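# Move red foam block or yellow sponge onto desk

## Task

Check the counter behind the shelving for a red foam block. If one is there, place it on the desk; if none is there, place the yellow sponge from the coffee table on the desk instead. Every other object must stay on its shelf, table or counter, and the coffee table must be standing upright at the end. The robot must not topple or finish leaning. The chosen object must rest on the desk by itself, not held there by the robot.

## Robot and tools

Robot: TidyBot++, a wheeled base 0.54 m long, 0.50 m wide and 0.38 m tall on four driven casters, carrying one seven-joint arm with a two-finger gripper. The shoulder sits 0.12 m ahead of the base centre, 0.68 m up. Two cameras: base_camera and wrist_camera (the latter looks along the hand). Arm segments: upper arm 0.42 m, forearm 0.31 m, hand 0.31 m to the reported hand point. The arm begins folded, hand down, reaching up to 0.08 m beyond the base front, elbow up to 1.15 m high. A downward-pointing hand reaches at most about 0.94 m above the floor, and only close in.

Frames: base frame has its origin on the floor below the base centre, x ahead, y to the left, z up. hand_pose (the midpoint between the finger pads) is in this frame; its z axis runs out along the fingers and the fingers move along its y axis. The odometry frame is the base frame as it was when the scene began. Heading is positive to the left, within -3.142 to 3.142.

execute_actions: arguments "actions" (a list holding one action, or empty to just read state and images) and optional "cameras" (list of "base_camera", "wrist_camera" or "all"; omitted, null or ["all"] gives all, [] gives none). An action may contain "base", "joints", both, plus optional "speeds"; its motions begin together.
- "base" holds exactly one relative move from where the base now is: {"translate_m": d} metres straight, forward positive, -2 to 2; {"strafe_m": d} metres sideways, left positive, -2 to 2; {"rotate_rad": d} radians in place, counter-clockwise from above positive, -6.3 to 6.3. A move needing over 8.667 s at its top speed is refused.
- "joints" holds absolute targets keyed by name, in radians: joint_1_rad (any angle; whole arm about vertical, positive is clockwise from above, opposite to heading), joint_2_rad shoulder -2.249 to 2.249, joint_3_rad (any angle), joint_4_rad elbow -2.579 to 2.579, joint_5_rad (any angle), joint_6_rad wrist -2.099 to 2.099, joint_7_rad (any angle; hand down, positive turns counter-clockwise from above, at 1.57 fingers open left/right). gripper_pos is a 0 to 1 scale, 0 open, 1 closed; pad gap is roughly 85 x (1 - gripper_pos) mm. Any-angle joints go the short way, so split turns into steps under half a revolution. Done tolerances: ±0.039 for joints 1-4, ±0.056 for 5-7, ±0.03 for the gripper.
- "speeds" caps this action only: translate_m and strafe_m 0.05 to 0.5 m/s, rotate_rad 0.1 to 1.57 rad/s (maximum is the default).
Unknown keys or out-of-range values get the whole call refused with no motion. Anything not named in an action may keep pushing toward an earlier target.

Arm geometry with joint_1_rad 0, joint_3_rad 3.14, joint_5_rad 0 (near start): the arm lies in the base's x-z plane; angles from vertical, forward positive, are upper arm = joint_2_rad, forearm = joint_2_rad - joint_4_rad, hand = that minus joint_6_rad. Sum length x sin for forward reach and length x cos for height above the shoulder.

wait: "seconds", 0 to 10; nothing new is commanded; returns state and images.
zoom_image: "camera" (base_camera or wrist_camera) and "region" [x0, y0, x1, y1] in pixels from the top-left of that camera's latest full image, no more than 504 by 504.
finished_scene: "scene", the current scene's number; ends it permanently once the robot has held the last command, and reports success.

Result lines: joint_positions; hand_pose; base_odometry (wheel counting, so slip shows as travel, drifting a few cm and degrees over many moves); base_tilt in degrees, forward and right positive, about 1 degree bias; motor_effort as percent of maximum with the peak of the last action in brackets (biased and noisy); pictures names the images' cameras in order. base_status and joint_status: "done", "off_target" (resting away from target, maybe still pushing), "contact_stop" or "time_out" (target dropped, holding in place), "not_followed" after "joint command not followed" with a "cause:" line, meaning a self-collision check withheld the arm targets (the gripper still runs; the withheld targets may be retried later). on_its_own lists uncommanded motion. A blocked base may still say "done" while short of the goal. "ARM HIT" means a hard hit on the base or arm itself. A torque fault (joints 1-4 limit 104.5 N m, warning 56.7; joints 5-7 limit 51.3, warning 29.4) freezes arm and gripper for 10 s and skips the call's remainder while the base continues. MOTOR HOT appears from 60 °C; at 75 °C an OVER-TEMPERATURE FAULT lets the arm sink and keys show "limit_stop_at_motor_heat"; resend targets afterwards. If a result reports a stop, later motion calls in that same reply are skipped.

Practical notes: friction leaves joints slightly off; correct by sending last command + (wanted - read) for all seven joints. hand_pose may be off by 1-2 cm; trust images. The arm sags with a held load; never command a joint to its own reading while holding. Gripper at 1 reading "done" means empty; "off_target" means something is held. Closed fingertips reach about 20 mm past the hand point. Avoid driving while the arm is snagged high up (tip-over risk), pushing sideways on a raised hand, driving the arm into furniture, dropping or flinging objects, knocking the coffee table, and ending with the object still gripped. The robot keeps acting while you think, and shorter robot motion is better. Loose objects may occasionally get nudged.

Each tool is called after ">>>" as name(argument=value, ...) on one line, values as JSON.

## Session

>>> execute_actions(actions=[])

Scene clock: 0.00 s.
base_odometry: x=+0.000 y=+0.000 heading=+0.000 (m, m, rad; odometry frame)
base_tilt: forward=-0.4 right=+0.5 (deg)
base_status: not commanded
joint_positions: joint_1_rad=+0.016 joint_2_rad=-0.382 joint_3_rad=+3.124 joint_4_rad=-2.537 joint_5_rad=-0.024 joint_6_rad=-0.876 joint_7_rad=+1.624 gripper_pos=+0.000
joint_status: not commanded
motor_effort: joint_1_rad=+0 joint_2_rad=-1 joint_3_rad=+1 joint_4_rad=+15 joint_5_rad=-1 joint_6_rad=+2 joint_7_rad=+0 (%)
hand_pose: x=+0.2589 y=+0.0065 z=+0.5896 quat_wxyz=(-0.005, +0.998, +0.020, +0.056) (m; base frame)
pictures: base_camera, wrist_camera
Images, in order (width x height): base_camera 644x364, wrist_camera 644x476.

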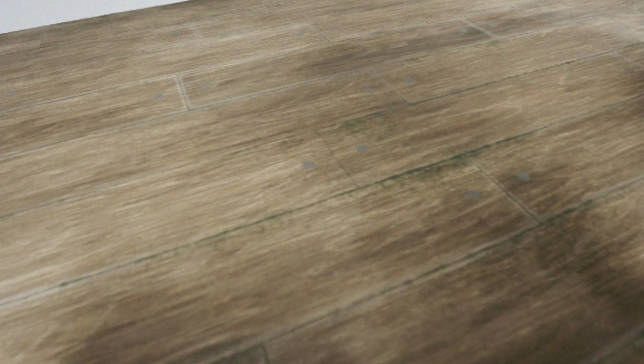

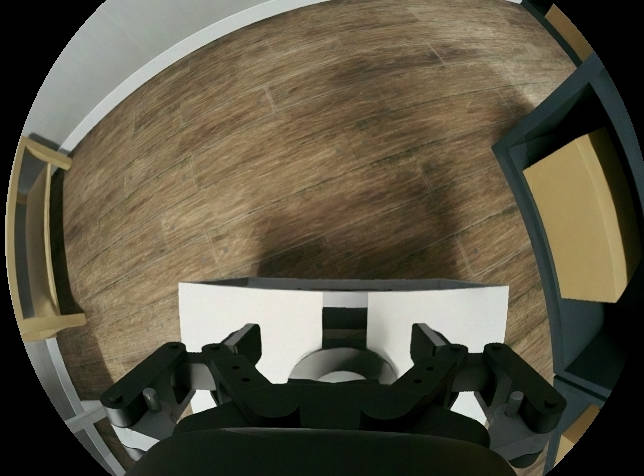

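>>> execute_actions(actions=[{"joints":{"joint_6_rad":0.3}}], cameras=["wrist_camera"])

>>> execute_actions(actions=[{"joints":{"joint_1_rad":-1.5}}], cameras=["wrist_camera"])

Scene clock: 3.07 s.
base_odometry: x=+0.000 y=+0.000 heading=+0.000 (m, m, rad; odometry frame)
base_tilt: forward=-0.4 right=+0.6 (deg)
base_status: not commanded
joint_positions: joint_1_rad=+0.016 joint_2_rad=-0.382 joint_3_rad=+3.124 joint_4_rad=-2.537 joint_5_rad=-0.024 joint_6_rad=+0.302 joint_7_rad=+1.624 gripper_pos=+0.000
joint_status: all done
motor_effort: joint_1_rad=-1(1) joint_2_rad=-5(6) joint_3_rad=+0(1) joint_4_rad=+20(20) joint_5_rad=+0(1) joint_6_rad=+10(9) joint_7_rad=+0(0) (%)
hand_pose: x=+0.5232 y=+0.0000 z=+0.8123 quat_wxyz=(+0.015, +0.799, +0.012, +0.601) (m; base frame)
pictures: wrist_camera
Images, in order (width x height): wrist_camera 644x476.

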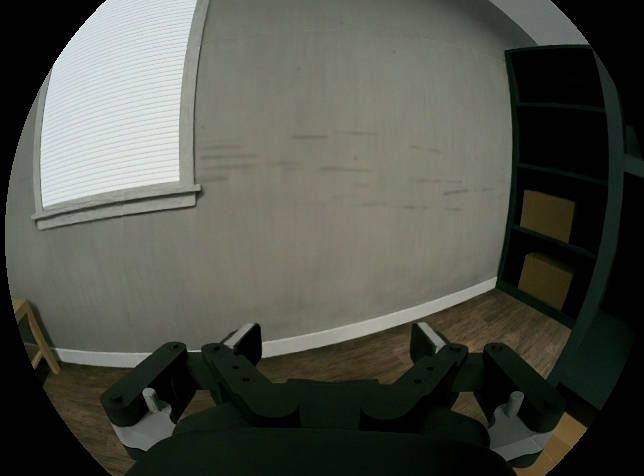

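Scene clock: 5.80 s.
base_odometry: x=+0.000 y=+0.000 heading=+0.000 (m, m, rad; odometry frame)
base_tilt: forward=-0.4 right=+0.5 (deg)
base_status: not commanded
joint_positions: joint_1_rad=-1.485 joint_2_rad=-0.382 joint_3_rad=+3.124 joint_4_rad=-2.537 joint_5_rad=-0.024 joint_6_rad=+0.302 joint_7_rad=+1.624 gripper_pos=+0.000
joint_status: all done
motor_effort: joint_1_rad=+0(1) joint_2_rad=-6(6) joint_3_rad=+1(1) joint_4_rad=+20(20) joint_5_rad=+0(0) joint_6_rad=+10(9) joint_7_rad=+0(0) (%)
hand_pose: x=+0.1470 y=+0.4033 z=+0.8123 quat_wxyz=(-0.399, +0.576, +0.554, +0.449) (m; base frame)
pictures: wrist_camera
Images, in order (width x height): wrist_camera 644x476.

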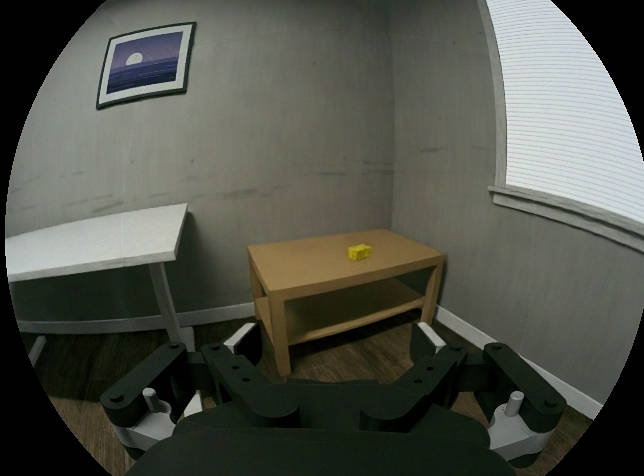

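>>> execute_actions(actions=[{"base":{"strafe_m":0.2},"joints":{"joint_1_rad":-2.9}}], cameras=["wrist_camera"])

>>> execute_actions(actions=[{"base":{"rotate_rad":0.4},"joints":{"joint_1_rad":1.7}}])

Scene clock: 11.80 s.
base_odometry: x=+0.000 y=+0.200 heading=-0.001 (m, m, rad; odometry frame)
base_tilt: forward=-0.4 right=+0.5 (deg)
base_status: done
joint_positions: joint_1_rad=-2.885 joint_2_rad=-0.377 joint_3_rad=+3.124 joint_4_rad=-2.537 joint_5_rad=-0.024 joint_6_rad=+0.302 joint_7_rad=+1.624 gripper_pos=+0.000
joint_status: all done
motor_effort: joint_1_rad=+0(0) joint_2_rad=-7(10) joint_3_rad=+0(2) joint_4_rad=+20(20) joint_5_rad=+0(1) joint_6_rad=+9(10) joint_7_rad=+0(0) (%)
hand_pose: x=-0.2742 y=+0.0963 z=+0.8104 quat_wxyz=(-0.593, +0.084, +0.796, +0.086) (m; base frame)
pictures: wrist_camera
Images, in order (width x height): wrist_camera 644x476.

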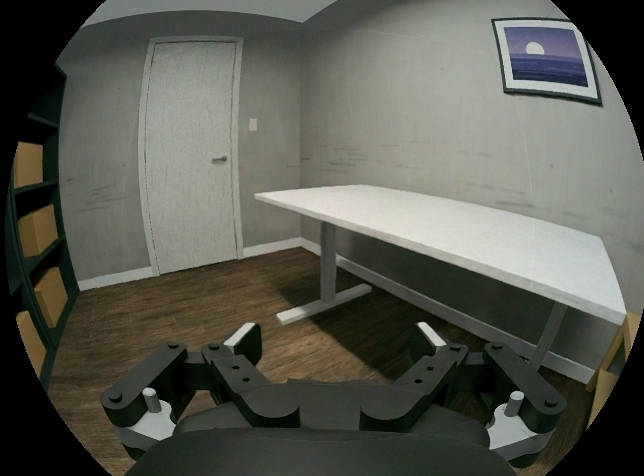

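Scene clock: 14.67 s.
base_odometry: x=+0.000 y=+0.200 heading=+0.399 (m, m, rad; odometry frame)
base_tilt: forward=-0.4 right=+0.6 (deg)
base_status: done
joint_positions: joint_1_rad=-4.569 joint_2_rad=-0.377 joint_3_rad=+3.124 joint_4_rad=-2.537 joint_5_rad=-0.024 joint_6_rad=+0.302 joint_7_rad=+1.624 gripper_pos=+0.000
joint_status: all done
motor_effort: joint_1_rad=-1(0) joint_2_rad=-6(6) joint_3_rad=+1(1) joint_4_rad=+19(20) joint_5_rad=-1(0) joint_6_rad=+10(9) joint_7_rad=+0(0) (%)
hand_pose: x=+0.0674 y=-0.4015 z=+0.8104 quat_wxyz=(-0.459, -0.538, +0.593, -0.385) (m; base frame)
pictures: base_camera, wrist_camera
Images, in order (width x height): base_camera 644x364, wrist_camera 644x476.

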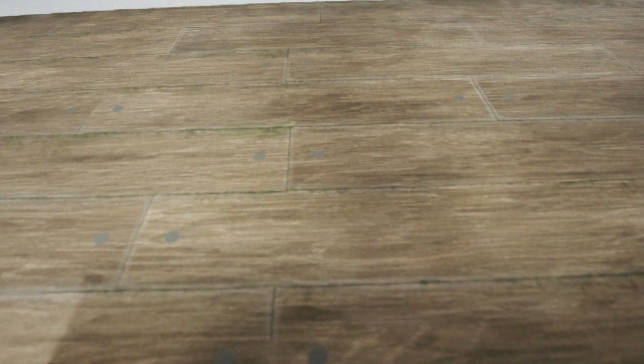

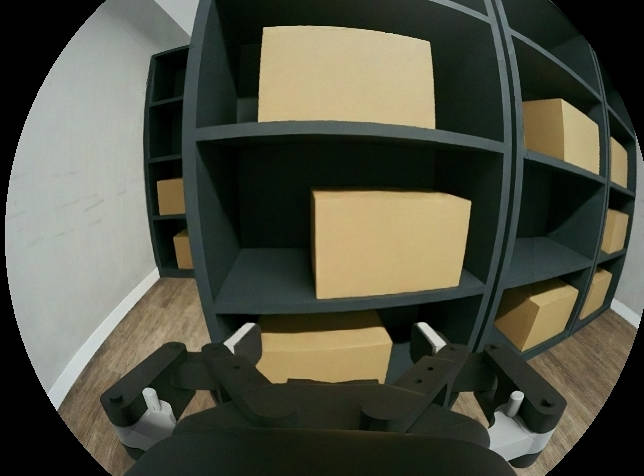

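>>> execute_actions(actions=[{"base":{"translate_m":0.65},"joints":{"joint_1_rad":0,"joint_6_rad":-0.3}}])

Scene clock: 19.03 s.
base_odometry: x=+0.599 y=+0.454 heading=+0.399 (m, m, rad; odometry frame)
base_tilt: forward=-0.4 right=+0.6 (deg)
base_status: done
joint_positions: joint_1_rad=-6.268 joint_2_rad=-0.378 joint_3_rad=+3.124 joint_4_rad=-2.537 joint_5_rad=-0.024 joint_6_rad=-0.280 joint_7_rad=+1.624 gripper_pos=+0.000
joint_status: all done
motor_effort: joint_1_rad=-1(1) joint_2_rad=-4(7) joint_3_rad=+1(1) joint_4_rad=+18(20) joint_5_rad=-1(0) joint_6_rad=+7(9) joint_7_rad=+0(1) (%)
hand_pose: x=+0.4265 y=+0.0036 z=+0.6610 quat_wxyz=(-0.005, -0.939, -0.017, -0.344) (m; base frame)
pictures: base_camera, wrist_camera
Images, in order (width x height): base_camera 644x364, wrist_camera 644x476.

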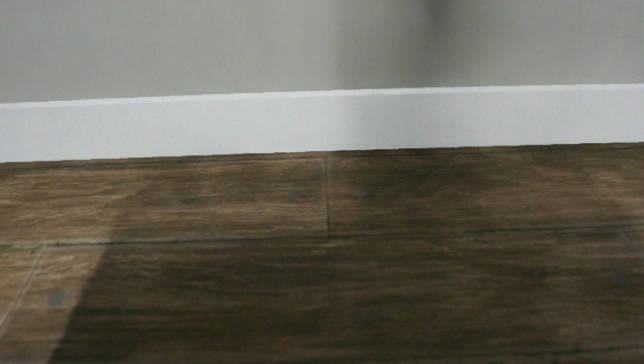

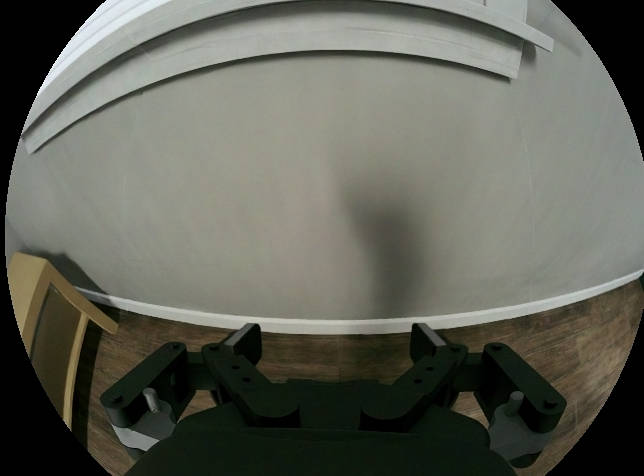

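>>> execute_actions(actions=[{"base":{"rotate_rad":-1.525}}])

Scene clock: 23.23 s.
base_odometry: x=+0.599 y=+0.454 heading=-1.125 (m, m, rad; odometry frame)
base_tilt: forward=-0.4 right=+0.6 (deg)
base_status: done
joint_positions: joint_1_rad=-6.269 joint_2_rad=-0.378 joint_3_rad=+3.124 joint_4_rad=-2.537 joint_5_rad=-0.024 joint_6_rad=-0.280 joint_7_rad=+1.624 gripper_pos=+0.000
joint_status: not commanded
motor_effort: joint_1_rad=+0(0) joint_2_rad=-5(5) joint_3_rad=+0(3) joint_4_rad=+18(18) joint_5_rad=+0(0) joint_6_rad=+7(7) joint_7_rad=+1(0) (%)
hand_pose: x=+0.4265 y=+0.0040 z=+0.6610 quat_wxyz=(-0.005, -0.939, -0.018, -0.344) (m; base frame)
pictures: base_camera, wrist_camera
Images, in order (width x height): base_camera 644x364, wrist_camera 644x476.

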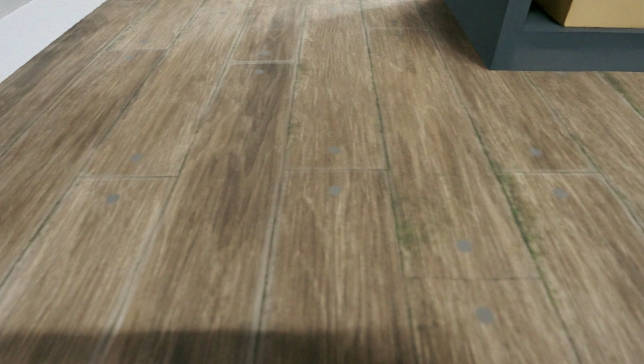

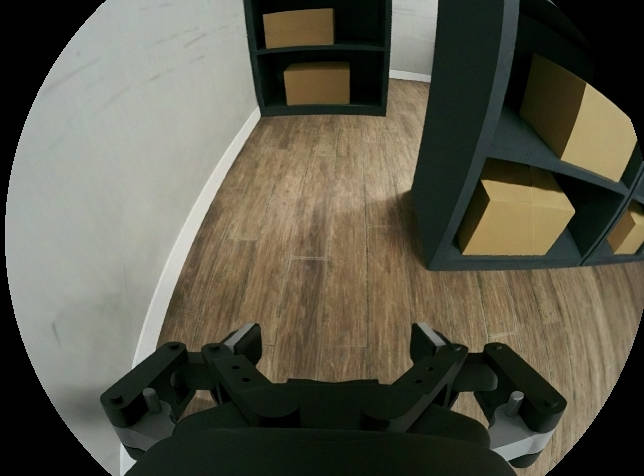

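>>> execute_actions(actions=[{"base":{"strafe_m":0.13}}], cameras=[])

>>> execute_actions(actions=[{"base":{"translate_m":1.5}}])

>>> execute_actions(actions=[{"joints":{"joint_1_rad":1.0,"joint_6_rad":0.2}}], cameras=["wrist_camera"])

Scene clock: 27.37 s.
base_odometry: x=+0.717 y=+0.510 heading=-1.126 (m, m, rad; odometry frame)
base_tilt: forward=-0.4 right=+0.5 (deg)
base_status: done
joint_positions: joint_1_rad=-6.270 joint_2_rad=-0.378 joint_3_rad=+3.124 joint_4_rad=-2.537 joint_5_rad=-0.024 joint_6_rad=-0.280 joint_7_rad=+1.624 gripper_pos=+0.000
joint_status: not commanded
motor_effort: joint_1_rad=-1(0) joint_2_rad=-5(5) joint_3_rad=+0(2) joint_4_rad=+18(18) joint_5_rad=-1(1) joint_6_rad=+7(7) joint_7_rad=+0(0) (%)
hand_pose: x=+0.4265 y=+0.0041 z=+0.6610 quat_wxyz=(-0.005, -0.939, -0.018, -0.344) (m; base frame)
pictures: none
No camera images: the call's "cameras" was empty. Leave "cameras" out to get every camera's image.

Scene clock: 31.73 s.
base_odometry: x=+1.363 y=-0.844 heading=-1.126 (m, m, rad; odometry frame)
base_tilt: forward=-0.4 right=+0.6 (deg)
base_status: done
joint_positions: joint_1_rad=-6.270 joint_2_rad=-0.379 joint_3_rad=+3.124 joint_4_rad=-2.537 joint_5_rad=-0.024 joint_6_rad=-0.282 joint_7_rad=+1.624 gripper_pos=+0.000
joint_status: not commanded
motor_effort: joint_1_rad=-1(1) joint_2_rad=-6(7) joint_3_rad=+1(1) joint_4_rad=+18(19) joint_5_rad=-1(1) joint_6_rad=+7(7) joint_7_rad=+0(0) (%)
hand_pose: x=+0.4260 y=+0.0041 z=+0.6610 quat_wxyz=(-0.005, -0.939, -0.018, -0.344) (m; base frame)
pictures: base_camera, wrist_camera
Images, in order (width x height): base_camera 644x364, wrist_camera 644x476.

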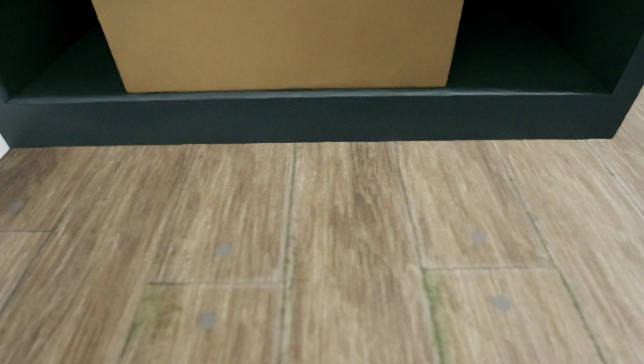

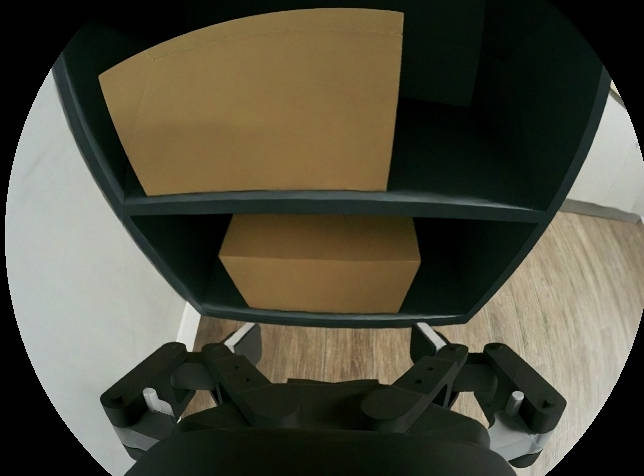

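Scene clock: 34.03 s.
base_odometry: x=+1.363 y=-0.844 heading=-1.126 (m, m, rad; odometry frame)
base_tilt: forward=-0.4 right=+0.6 (deg)
base_status: not commanded
joint_positions: joint_1_rad=-5.298 joint_2_rad=-0.379 joint_3_rad=+3.124 joint_4_rad=-2.537 joint_5_rad=-0.024 joint_6_rad=+0.180 joint_7_rad=+1.624 gripper_pos=+0.000
joint_status: all done
motor_effort: joint_1_rad=+0(1) joint_2_rad=-6(6) joint_3_rad=+1(1) joint_4_rad=+19(19) joint_5_rad=+0(1) joint_6_rad=+9(9) joint_7_rad=+0(0) (%)
hand_pose: x=+0.3412 y=-0.3227 z=+0.7755 quat_wxyz=(-0.267, -0.745, +0.378, -0.480) (m; base frame)
pictures: wrist_camera
Images, in order (width x height): wrist_camera 644x476.

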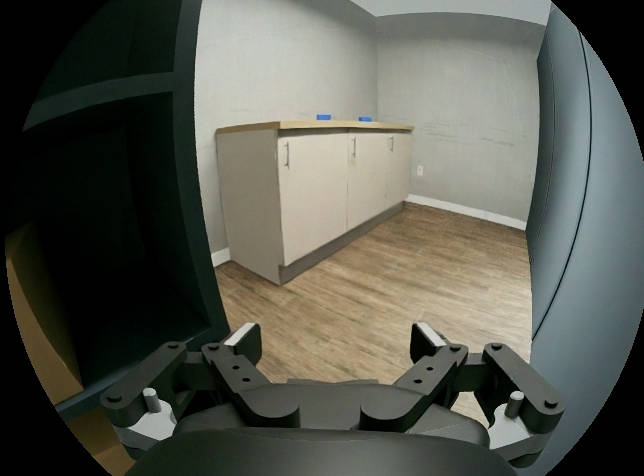

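>>> execute_actions(actions=[{"joints":{"joint_1_rad":1.1,"joint_2_rad":-0.1,"joint_4_rad":-0.7,"joint_6_rad":-1.2}}], cameras=["wrist_camera"])

>>> zoom_image(camera="wrist_camera", region=[170, 150, 430, 330])

Scene clock: 39.17 s.
base_odometry: x=+1.363 y=-0.844 heading=-1.126 (m, m, rad; odometry frame)
base_tilt: forward=-0.4 right=+0.5 (deg)
base_status: not commanded
joint_positions: joint_1_rad=-5.201 joint_2_rad=-0.115 joint_3_rad=+3.124 joint_4_rad=-0.722 joint_5_rad=-0.024 joint_6_rad=-1.179 joint_7_rad=+1.624 gripper_pos=+0.000
joint_status: all done
motor_effort: joint_1_rad=+0(1) joint_2_rad=-12(16) joint_3_rad=+1(1) joint_4_rad=+15(23) joint_5_rad=-1(1) joint_6_rad=+9(10) joint_7_rad=+0(0) (%)
hand_pose: x=+0.3381 y=-0.3760 z=+1.2913 quat_wxyz=(-0.323, -0.683, +0.374, -0.537) (m; base frame)
pictures: wrist_camera
Images, in order (width x height): wrist_camera 644x476.

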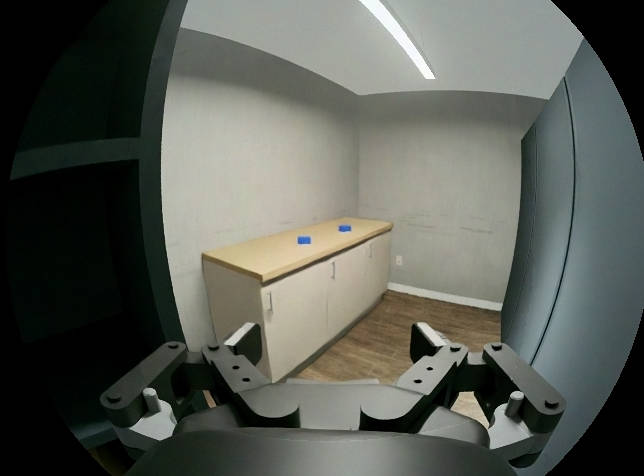

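Region (170, 150, 430, 330) of wrist_camera's 644x476 image, scaled by 1.938; it fills the top 349 rows of this view, and the rest is white.

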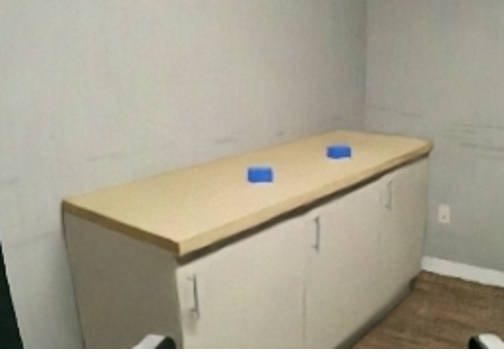

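No red block is on the counter, so I'll fetch the sponge.

>>> execute_actions(actions=[{"joints":{"joint_1_rad":1.0,"joint_2_rad":-0.38,"joint_4_rad":-2.4,"joint_6_rad":-0.6}}], cameras=[])

>>> execute_actions(actions=[{"base":{"translate_m":-1.4},"joints":{"joint_1_rad":-0.015,"joint_6_rad":-0.7}}], cameras=["base_camera"])

>>> execute_actions(actions=[{"base":{"rotate_rad":-3.12},"joints":{"joint_6_rad":-0.4}}])

Scene clock: 44.47 s.
base_odometry: x=+1.363 y=-0.844 heading=-1.126 (m, m, rad; odometry frame)
base_tilt: forward=-0.4 right=+0.5 (deg)
base_status: not commanded
joint_positions: joint_1_rad=-5.265 joint_2_rad=-0.367 joint_3_rad=+3.124 joint_4_rad=-2.379 joint_5_rad=-0.024 joint_6_rad=-0.622 joint_7_rad=+1.624 gripper_pos=+0.000
joint_status: all done
motor_effort: joint_1_rad=+0(1) joint_2_rad=-5(15) joint_3_rad=+1(1) joint_4_rad=+18(22) joint_5_rad=-1(1) joint_6_rad=+5(9) joint_7_rad=+0(0) (%)
hand_pose: x=+0.2771 y=-0.2367 z=+0.6684 quat_wxyz=(-0.121, -0.858, +0.448, -0.220) (m; base frame)
pictures: none
No camera images: the call's "cameras" was empty. Leave "cameras" out to get every camera's image.

Scene clock: 48.77 s.
base_odometry: x=+0.761 y=+0.420 heading=-1.126 (m, m, rad; odometry frame)
base_tilt: forward=-0.4 right=+0.5 (deg)
base_status: done
joint_positions: joint_1_rad=-6.283 joint_2_rad=-0.378 joint_3_rad=+3.124 joint_4_rad=-2.380 joint_5_rad=-0.024 joint_6_rad=-0.683 joint_7_rad=+1.624 gripper_pos=+0.000
joint_status: all done
motor_effort: joint_1_rad=-1(1) joint_2_rad=-4(8) joint_3_rad=+1(2) joint_4_rad=+18(19) joint_5_rad=-1(2) joint_6_rad=+5(5) joint_7_rad=+0(0) (%)
hand_pose: x=+0.3864 y=+0.0102 z=+0.6620 quat_wxyz=(+0.002, -0.974, -0.027, -0.227) (m; base frame)
pictures: base_camera
Images, in order (width x height): base_camera 644x364.

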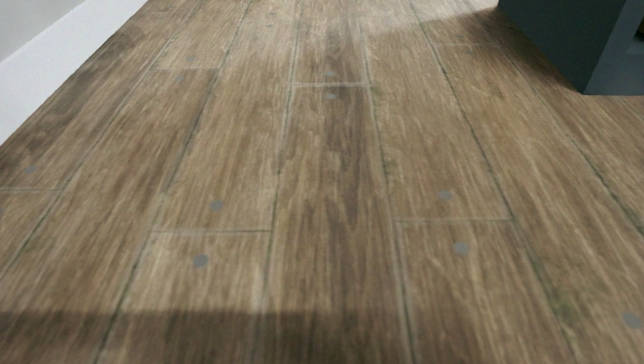

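Scene clock: 52.03 s.
base_odometry: x=+0.761 y=+0.420 heading=+2.038 (m, m, rad; odometry frame)
base_tilt: forward=-0.4 right=+0.6 (deg)
base_status: done
joint_positions: joint_1_rad=-6.285 joint_2_rad=-0.378 joint_3_rad=+3.124 joint_4_rad=-2.385 joint_5_rad=-0.024 joint_6_rad=-0.398 joint_7_rad=+1.624 gripper_pos=+0.000
joint_status: all done
motor_effort: joint_1_rad=-1(1) joint_2_rad=-6(7) joint_3_rad=+1(2) joint_4_rad=+19(20) joint_5_rad=+0(0) joint_6_rad=+7(7) joint_7_rad=+0(0) (%)
hand_pose: x=+0.4573 y=+0.0104 z=+0.7091 quat_wxyz=(-0.001, -0.933, -0.026, -0.360) (m; base frame)
pictures: base_camera, wrist_camera
Images, in order (width x height): base_camera 644x364, wrist_camera 644x476.

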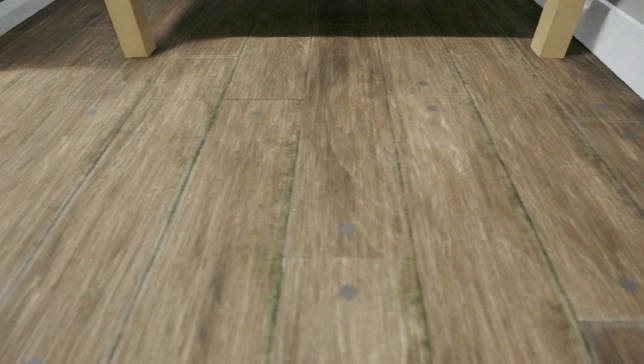

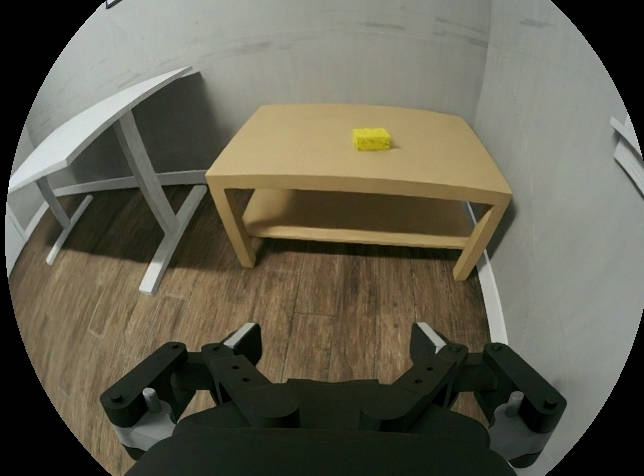

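>>> execute_actions(actions=[{"base":{"translate_m":0.55},"joints":{"joint_2_rad":0.337,"joint_4_rad":-1.584,"joint_6_rad":-1.23,"joint_7_rad":1.53}}])

>>> execute_actions(actions=[{"base":{"strafe_m":-0.08},"joints":{"joint_7_rad":0.0}}], cameras=["wrist_camera"])

Scene clock: 57.50 s.
base_odometry: x=+0.514 y=+0.912 heading=+2.037 (m, m, rad; odometry frame)
base_tilt: forward=-0.4 right=+0.6 (deg)
base_status: done
joint_positions: joint_1_rad=-6.285 joint_2_rad=+0.339 joint_3_rad=+3.124 joint_4_rad=-1.604 joint_5_rad=-0.024 joint_6_rad=-1.208 joint_7_rad=+1.559 gripper_pos=+0.000
joint_status: all done
motor_effort: joint_1_rad=+0(0) joint_2_rad=-31(34) joint_3_rad=+0(2) joint_4_rad=+16(20) joint_5_rad=-1(1) joint_6_rad=+1(7) joint_7_rad=+0(2) (%)
hand_pose: x=+0.5481 y=+0.0162 z=+0.6529 quat_wxyz=(+0.014, -1.000, +0.001, +0.006) (m; base frame)
pictures: base_camera, wrist_camera
Images, in order (width x height): base_camera 644x364, wrist_camera 644x476.

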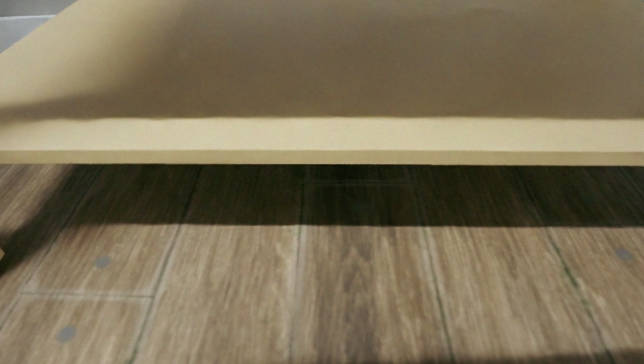

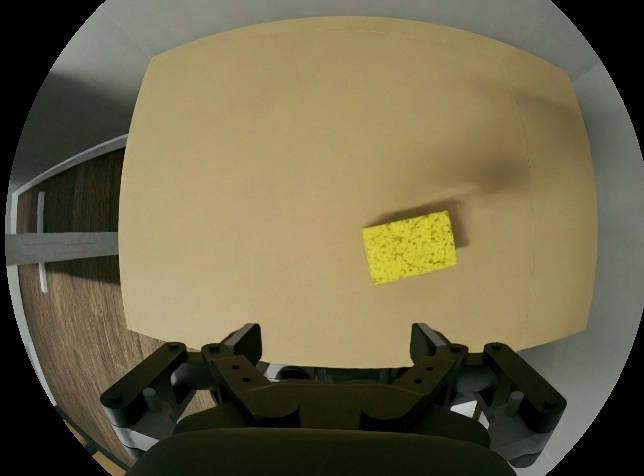

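Scene clock: 59.23 s.
base_odometry: x=+0.586 y=+0.948 heading=+2.037 (m, m, rad; odometry frame)
base_tilt: forward=-0.4 right=+0.6 (deg)
base_status: done
joint_positions: joint_1_rad=-6.289 joint_2_rad=+0.339 joint_3_rad=+3.126 joint_4_rad=-1.604 joint_5_rad=-0.024 joint_6_rad=-1.210 joint_7_rad=+0.006 gripper_pos=+0.000
joint_status: all done
motor_effort: joint_1_rad=+0(3) joint_2_rad=-31(33) joint_3_rad=+0(2) joint_4_rad=+16(16) joint_5_rad=-1(2) joint_6_rad=+1(1) joint_7_rad=+0(0) (%)
hand_pose: x=+0.5476 y=+0.0171 z=+0.6529 quat_wxyz=(+0.005, -0.713, +0.701, +0.014) (m; base frame)
pictures: wrist_camera
Images, in order (width x height): wrist_camera 644x476.

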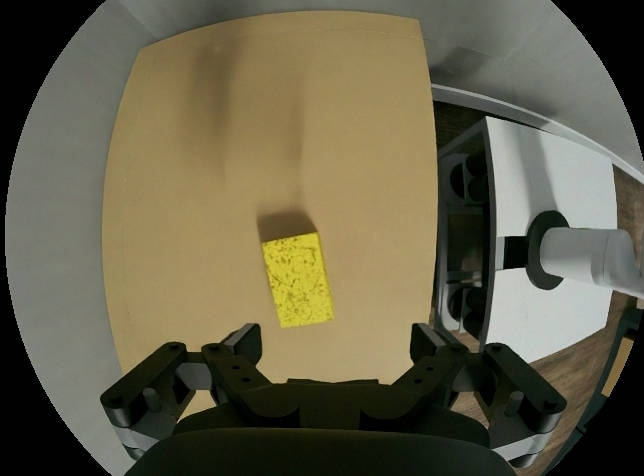

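>>> execute_actions(actions=[{"base":{"translate_m":0.035},"joints":{"joint_2_rad":0.466,"joint_4_rad":-1.79,"joint_6_rad":-0.88,"joint_7_rad":0.23}}], cameras=["wrist_camera"])

Scene clock: 62.37 s.
base_odometry: x=+0.570 y=+0.980 heading=+2.037 (m, m, rad; odometry frame)
base_tilt: forward=-0.4 right=+0.6 (deg)
base_status: done
joint_positions: joint_1_rad=-6.289 joint_2_rad=+0.469 joint_3_rad=+3.126 joint_4_rad=-1.775 joint_5_rad=-0.024 joint_6_rad=-0.899 joint_7_rad=+0.204 gripper_pos=+0.000
joint_status: all done
motor_effort: joint_1_rad=+0(1) joint_2_rad=-33(37) joint_3_rad=+0(1) joint_4_rad=+13(16) joint_5_rad=+0(1) joint_6_rad=+1(0) joint_7_rad=+0(1) (%)
hand_pose: x=+0.5542 y=+0.0165 z=+0.5502 quat_wxyz=(+0.009, -0.777, +0.630, +0.009) (m; base frame)
pictures: wrist_camera
Images, in order (width x height): wrist_camera 644x476.

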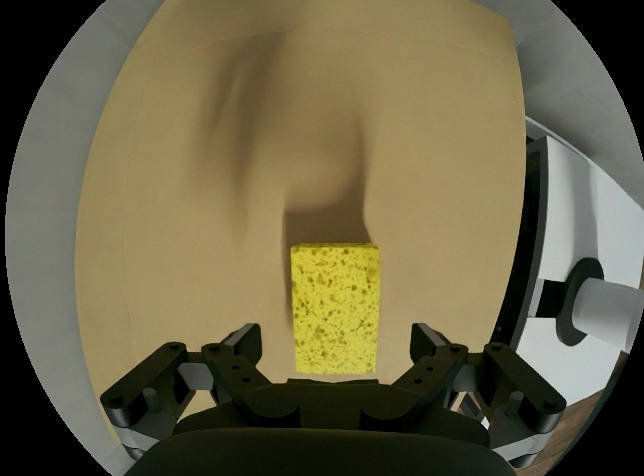

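>>> execute_actions(actions=[{"joints":{"joint_2_rad":0.584,"joint_4_rad":-1.865,"joint_6_rad":-0.685}}], cameras=["wrist_camera"])

Scene clock: 65.10 s.
base_odometry: x=+0.570 y=+0.980 heading=+2.037 (m, m, rad; odometry frame)
base_tilt: forward=-0.4 right=+0.5 (deg)
base_status: not commanded
joint_positions: joint_1_rad=-6.289 joint_2_rad=+0.587 joint_3_rad=+3.126 joint_4_rad=-1.845 joint_5_rad=-0.024 joint_6_rad=-0.703 joint_7_rad=+0.204 gripper_pos=+0.000
joint_status: all done
motor_effort: joint_1_rad=+0(1) joint_2_rad=-35(39) joint_3_rad=-1(0) joint_4_rad=+11(14) joint_5_rad=-1(1) joint_6_rad=+1(2) joint_7_rad=+0(0) (%)
hand_pose: x=+0.5583 y=+0.0160 z=+0.4823 quat_wxyz=(+0.011, -0.775, +0.631, +0.006) (m; base frame)
pictures: wrist_camera
Images, in order (width x height): wrist_camera 644x476.

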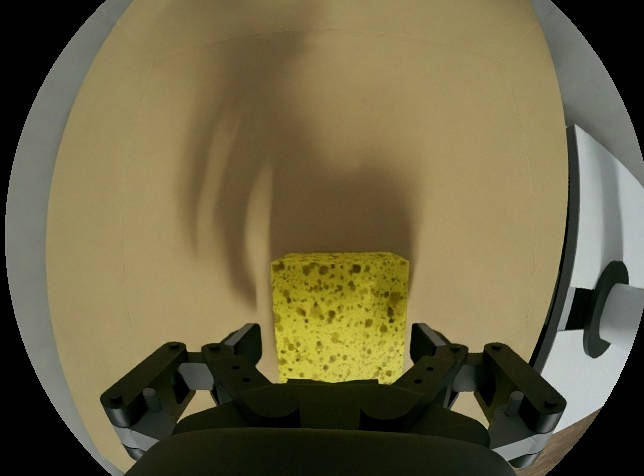

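>>> execute_actions(actions=[{"joints":{"gripper_pos":1}}], cameras=["wrist_camera"])

Scene clock: 67.80 s.
base_odometry: x=+0.570 y=+0.980 heading=+2.037 (m, m, rad; odometry frame)
base_tilt: forward=-0.3 right=+0.5 (deg)
base_status: not commanded
joint_positions: joint_1_rad=-6.289 joint_2_rad=+0.582 joint_3_rad=+3.126 joint_4_rad=-1.845 joint_5_rad=-0.024 joint_6_rad=-0.703 joint_7_rad=+0.204 gripper_pos=+0.392
joint_status: gripper_pos off_target (ended at +0.392, target +1.000)
motor_effort: joint_1_rad=+0(1) joint_2_rad=-35(37) joint_3_rad=+0(0) joint_4_rad=+11(13) joint_5_rad=-1(0) joint_6_rad=+1(5) joint_7_rad=+0(0) (%)
hand_pose: x=+0.5594 y=+0.0160 z=+0.4849 quat_wxyz=(+0.013, -0.775, +0.631, +0.003) (m; base frame)
pictures: wrist_camera
Images, in order (width x height): wrist_camera 644x476.

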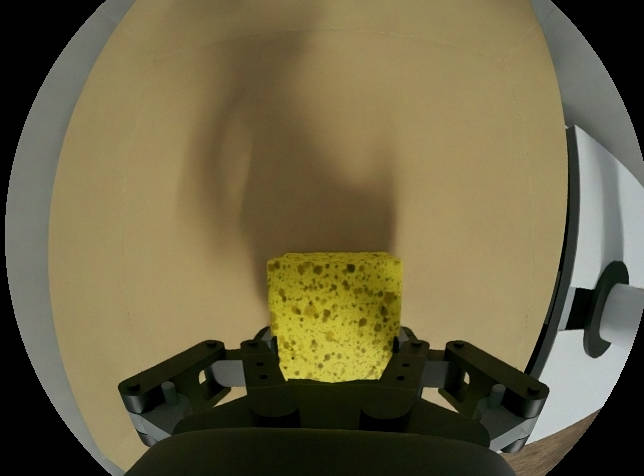

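>>> execute_actions(actions=[{"joints":{"joint_2_rad":0.4,"joint_4_rad":-1.7,"joint_6_rad":-1.04}}], cameras=[])

>>> execute_actions(actions=[{"base":{"translate_m":-0.27},"joints":{"joint_2_rad":0.31,"joint_4_rad":-0.93,"joint_6_rad":-1.89,"joint_7_rad":1.57}}])

Scene clock: 72.33 s.
base_odometry: x=+0.570 y=+0.980 heading=+2.037 (m, m, rad; odometry frame)
base_tilt: forward=-0.3 right=+0.5 (deg)
base_status: not commanded
joint_positions: joint_1_rad=-6.289 joint_2_rad=+0.397 joint_3_rad=+3.126 joint_4_rad=-1.716 joint_5_rad=-0.024 joint_6_rad=-1.022 joint_7_rad=+0.204 gripper_pos=+0.392
joint_status: all done
motor_effort: joint_1_rad=+0(0) joint_2_rad=-32(38) joint_3_rad=+0(0) joint_4_rad=+15(15) joint_5_rad=-1(1) joint_6_rad=+1(1) joint_7_rad=+0(1) (%)
hand_pose: x=+0.5524 y=+0.0168 z=+0.5965 quat_wxyz=(+0.012, -0.778, +0.629, +0.006) (m; base frame)
pictures: none
No camera images: the call's "cameras" was empty. Leave "cameras" out to get every camera's image.

Scene clock: 74.43 s.
base_odometry: x=+0.692 y=+0.738 heading=+2.037 (m, m, rad; odometry frame)
base_tilt: forward=-0.4 right=+0.5 (deg)
base_status: done
joint_positions: joint_1_rad=-6.289 joint_2_rad=+0.309 joint_3_rad=+3.126 joint_4_rad=-0.953 joint_5_rad=-0.024 joint_6_rad=-1.871 joint_7_rad=+1.546 gripper_pos=+0.392
joint_status: all done
motor_effort: joint_1_rad=-1(3) joint_2_rad=-30(38) joint_3_rad=+0(2) joint_4_rad=+17(18) joint_5_rad=-1(1) joint_6_rad=+1(2) joint_7_rad=+1(0) (%)
hand_pose: x=+0.5487 y=+0.0166 z=+0.8670 quat_wxyz=(+0.014, -1.000, -0.001, -0.004) (m; base frame)
pictures: base_camera, wrist_camera
Images, in order (width x height): base_camera 644x364, wrist_camera 644x476.

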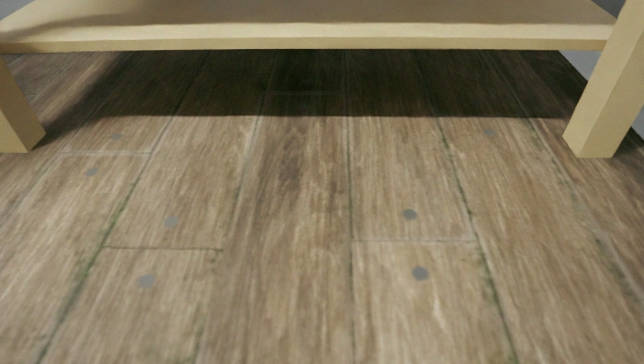

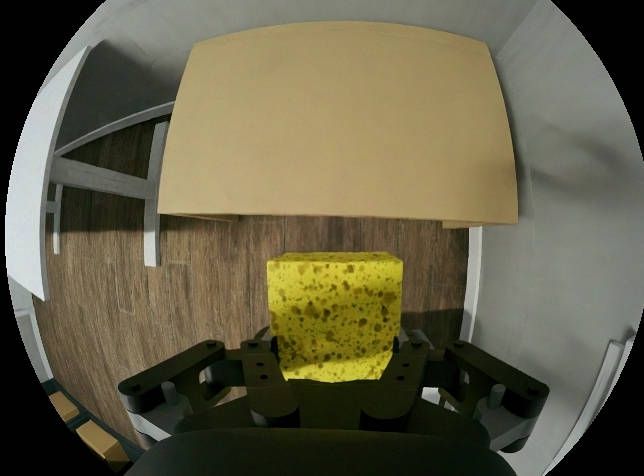

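>>> execute_actions(actions=[{"base":{"strafe_m":0.6}}])

Scene clock: 77.83 s.
base_odometry: x=+0.156 y=+0.468 heading=+2.038 (m, m, rad; odometry frame)
base_tilt: forward=-0.4 right=+0.5 (deg)
base_status: done
joint_positions: joint_1_rad=-6.293 joint_2_rad=+0.309 joint_3_rad=+3.126 joint_4_rad=-0.953 joint_5_rad=-0.024 joint_6_rad=-1.871 joint_7_rad=+1.546 gripper_pos=+0.392
joint_status: not commanded
motor_effort: joint_1_rad=+0(4) joint_2_rad=-31(33) joint_3_rad=+1(2) joint_4_rad=+17(17) joint_5_rad=-1(2) joint_6_rad=+1(1) joint_7_rad=+0(0) (%)
hand_pose: x=+0.5487 y=+0.0181 z=+0.8670 quat_wxyz=(+0.014, -1.000, -0.003, -0.004) (m; base frame)
pictures: base_camera, wrist_camera
Images, in order (width x height): base_camera 644x364, wrist_camera 644x476.

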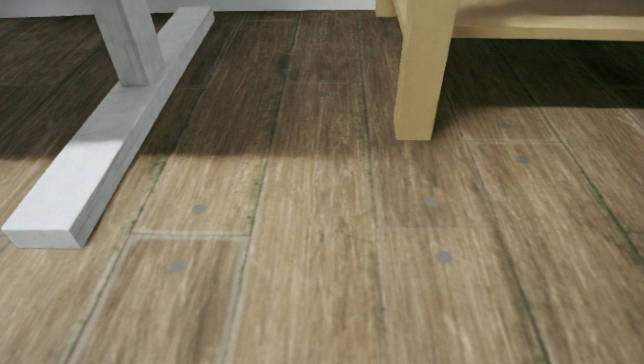

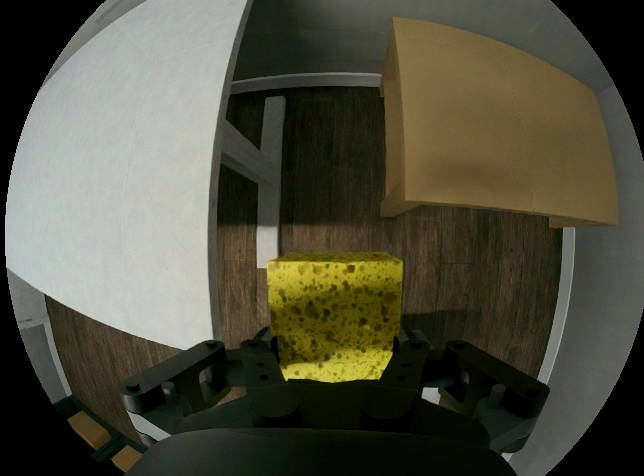

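>>> execute_actions(actions=[{"base":{"strafe_m":0.25}}], cameras=["wrist_camera"])

Scene clock: 81.60 s.
base_odometry: x=-0.068 y=+0.355 heading=+2.038 (m, m, rad; odometry frame)
base_tilt: forward=-0.4 right=+0.5 (deg)
base_status: done
joint_positions: joint_1_rad=-6.300 joint_2_rad=+0.309 joint_3_rad=+3.126 joint_4_rad=-0.953 joint_5_rad=-0.024 joint_6_rad=-1.871 joint_7_rad=+1.546 gripper_pos=+0.392
joint_status: not commanded
motor_effort: joint_1_rad=-1(2) joint_2_rad=-31(33) joint_3_rad=+0(2) joint_4_rad=+17(17) joint_5_rad=-1(2) joint_6_rad=+1(1) joint_7_rad=+0(1) (%)
hand_pose: x=+0.5486 y=+0.0212 z=+0.8670 quat_wxyz=(+0.014, -1.000, -0.007, -0.004) (m; base frame)
pictures: wrist_camera
Images, in order (width x height): wrist_camera 644x476.

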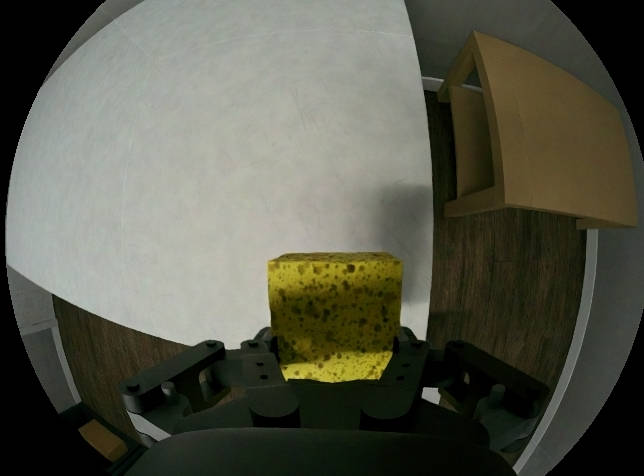

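>>> execute_actions(actions=[{"base":{"translate_m":0.1},"joints":{"joint_2_rad":0.295,"joint_4_rad":-1.245,"joint_6_rad":-1.6}}], cameras=["wrist_camera"])

Scene clock: 85.30 s.
base_odometry: x=-0.113 y=+0.445 heading=+2.038 (m, m, rad; odometry frame)
base_tilt: forward=-0.4 right=+0.5 (deg)
base_status: done
joint_positions: joint_1_rad=-6.300 joint_2_rad=+0.304 joint_3_rad=+3.126 joint_4_rad=-1.224 joint_5_rad=-0.024 joint_6_rad=-1.620 joint_7_rad=+1.546 gripper_pos=+0.392
joint_status: all done
motor_effort: joint_1_rad=-1(1) joint_2_rad=-32(36) joint_3_rad=+0(0) joint_4_rad=+17(18) joint_5_rad=-1(1) joint_6_rad=+1(2) joint_7_rad=+0(0) (%)
hand_pose: x=+0.5562 y=+0.0222 z=+0.7853 quat_wxyz=(+0.014, -1.000, -0.004, +0.004) (m; base frame)
pictures: wrist_camera
Images, in order (width x height): wrist_camera 644x476.

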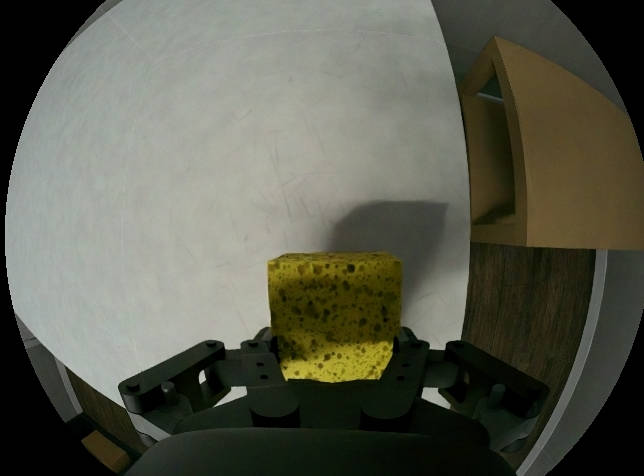

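>>> execute_actions(actions=[{"joints":{"joint_4_rad":-1.325,"joint_6_rad":-1.515}}], cameras=["wrist_camera"])

Scene clock: 88.80 s.
base_odometry: x=-0.113 y=+0.445 heading=+2.038 (m, m, rad; odometry frame)
base_tilt: forward=-0.4 right=+0.5 (deg)
base_status: not commanded
joint_positions: joint_1_rad=-6.300 joint_2_rad=+0.302 joint_3_rad=+3.126 joint_4_rad=-1.306 joint_5_rad=-0.024 joint_6_rad=-1.534 joint_7_rad=+1.546 gripper_pos=+0.392
joint_status: all done
motor_effort: joint_1_rad=-1(0) joint_2_rad=-31(33) joint_3_rad=+0(0) joint_4_rad=+17(18) joint_5_rad=-1(1) joint_6_rad=+0(1) joint_7_rad=+0(1) (%)
hand_pose: x=+0.5575 y=+0.0224 z=+0.7608 quat_wxyz=(+0.014, -1.000, -0.003, +0.001) (m; base frame)
pictures: wrist_camera
Images, in order (width x height): wrist_camera 644x476.

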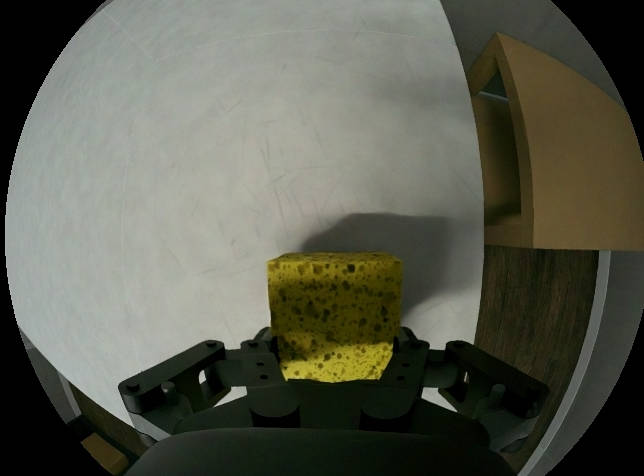

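>>> execute_actions(actions=[{"joints":{"joint_4_rad":-1.36,"joint_6_rad":-1.48}}], cameras=["wrist_camera"])

Scene clock: 91.13 s.
base_odometry: x=-0.113 y=+0.445 heading=+2.038 (m, m, rad; odometry frame)
base_tilt: forward=-0.4 right=+0.6 (deg)
base_status: not commanded
joint_positions: joint_1_rad=-6.300 joint_2_rad=+0.294 joint_3_rad=+3.126 joint_4_rad=-1.335 joint_5_rad=-0.024 joint_6_rad=-1.501 joint_7_rad=+1.546 gripper_pos=+0.392
joint_status: all done
motor_effort: joint_1_rad=-1(0) joint_2_rad=-30(32) joint_3_rad=+0(0) joint_4_rad=+17(17) joint_5_rad=-1(1) joint_6_rad=+2(4) joint_7_rad=+0(1) (%)
hand_pose: x=+0.5577 y=+0.0224 z=+0.7548 quat_wxyz=(+0.014, -1.000, -0.003, -0.005) (m; base frame)
pictures: wrist_camera
Images, in order (width x height): wrist_camera 644x476.

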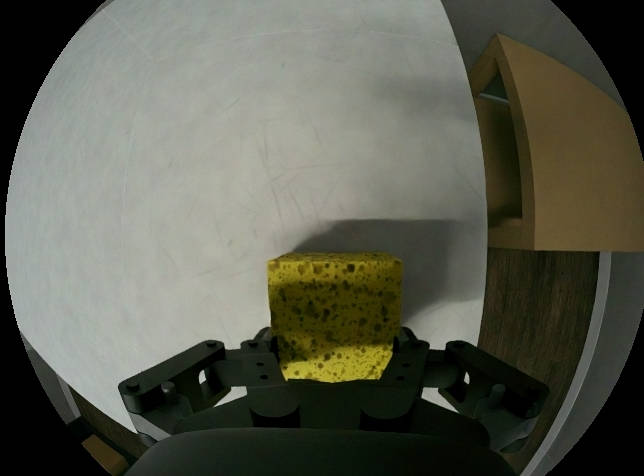

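The sponge is touching the desk; releasing.

>>> execute_actions(actions=[{"joints":{"gripper_pos":0}}], cameras=[])

>>> execute_actions(actions=[{"joints":{"joint_4_rad":-1.0,"joint_6_rad":-1.85}}], cameras=["wrist_camera"])

Scene clock: 93.77 s.
base_odometry: x=-0.113 y=+0.445 heading=+2.038 (m, m, rad; odometry frame)
base_tilt: forward=-0.3 right=+0.6 (deg)
base_status: not commanded
joint_positions: joint_1_rad=-6.300 joint_2_rad=+0.294 joint_3_rad=+3.126 joint_4_rad=-1.336 joint_5_rad=-0.024 joint_6_rad=-1.501 joint_7_rad=+1.546 gripper_pos=+0.000
joint_status: all done
motor_effort: joint_1_rad=+0(0) joint_2_rad=-31(32) joint_3_rad=+0(0) joint_4_rad=+17(18) joint_5_rad=-1(1) joint_6_rad=+1(2) joint_7_rad=+0(0) (%)
hand_pose: x=+0.5577 y=+0.0224 z=+0.7548 quat_wxyz=(+0.014, -1.000, -0.003, -0.005) (m; base frame)
pictures: none
No camera images: the call's "cameras" was empty. Leave "cameras" out to get every camera's image.

Scene clock: 95.27 s.
base_odometry: x=-0.113 y=+0.445 heading=+2.038 (m, m, rad; odometry frame)
base_tilt: forward=-0.3 right=+0.5 (deg)
base_status: not commanded
joint_positions: joint_1_rad=-6.300 joint_2_rad=+0.294 joint_3_rad=+3.126 joint_4_rad=-1.022 joint_5_rad=-0.024 joint_6_rad=-1.831 joint_7_rad=+1.546 gripper_pos=+0.000
joint_status: all done
motor_effort: joint_1_rad=+0(0) joint_2_rad=-31(33) joint_3_rad=+0(1) joint_4_rad=+17(18) joint_5_rad=-1(1) joint_6_rad=+1(1) joint_7_rad=+0(0) (%)
hand_pose: x=+0.5427 y=+0.0213 z=+0.8525 quat_wxyz=(+0.014, -1.000, -0.006, +0.003) (m; base frame)
pictures: wrist_camera
Images, in order (width x height): wrist_camera 644x476.

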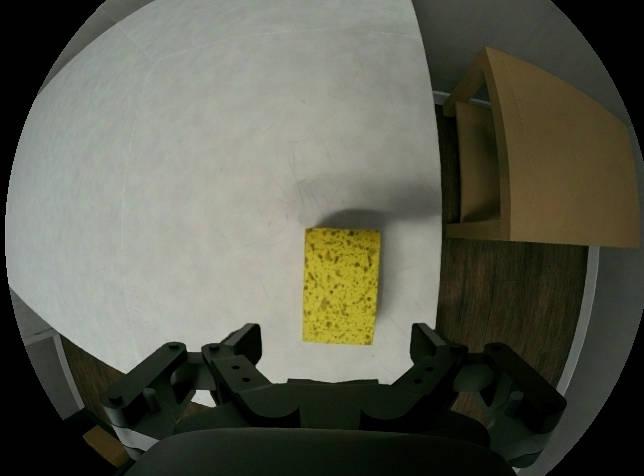

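>>> finished_scene(scene=1)

The scene is finished: the task was done.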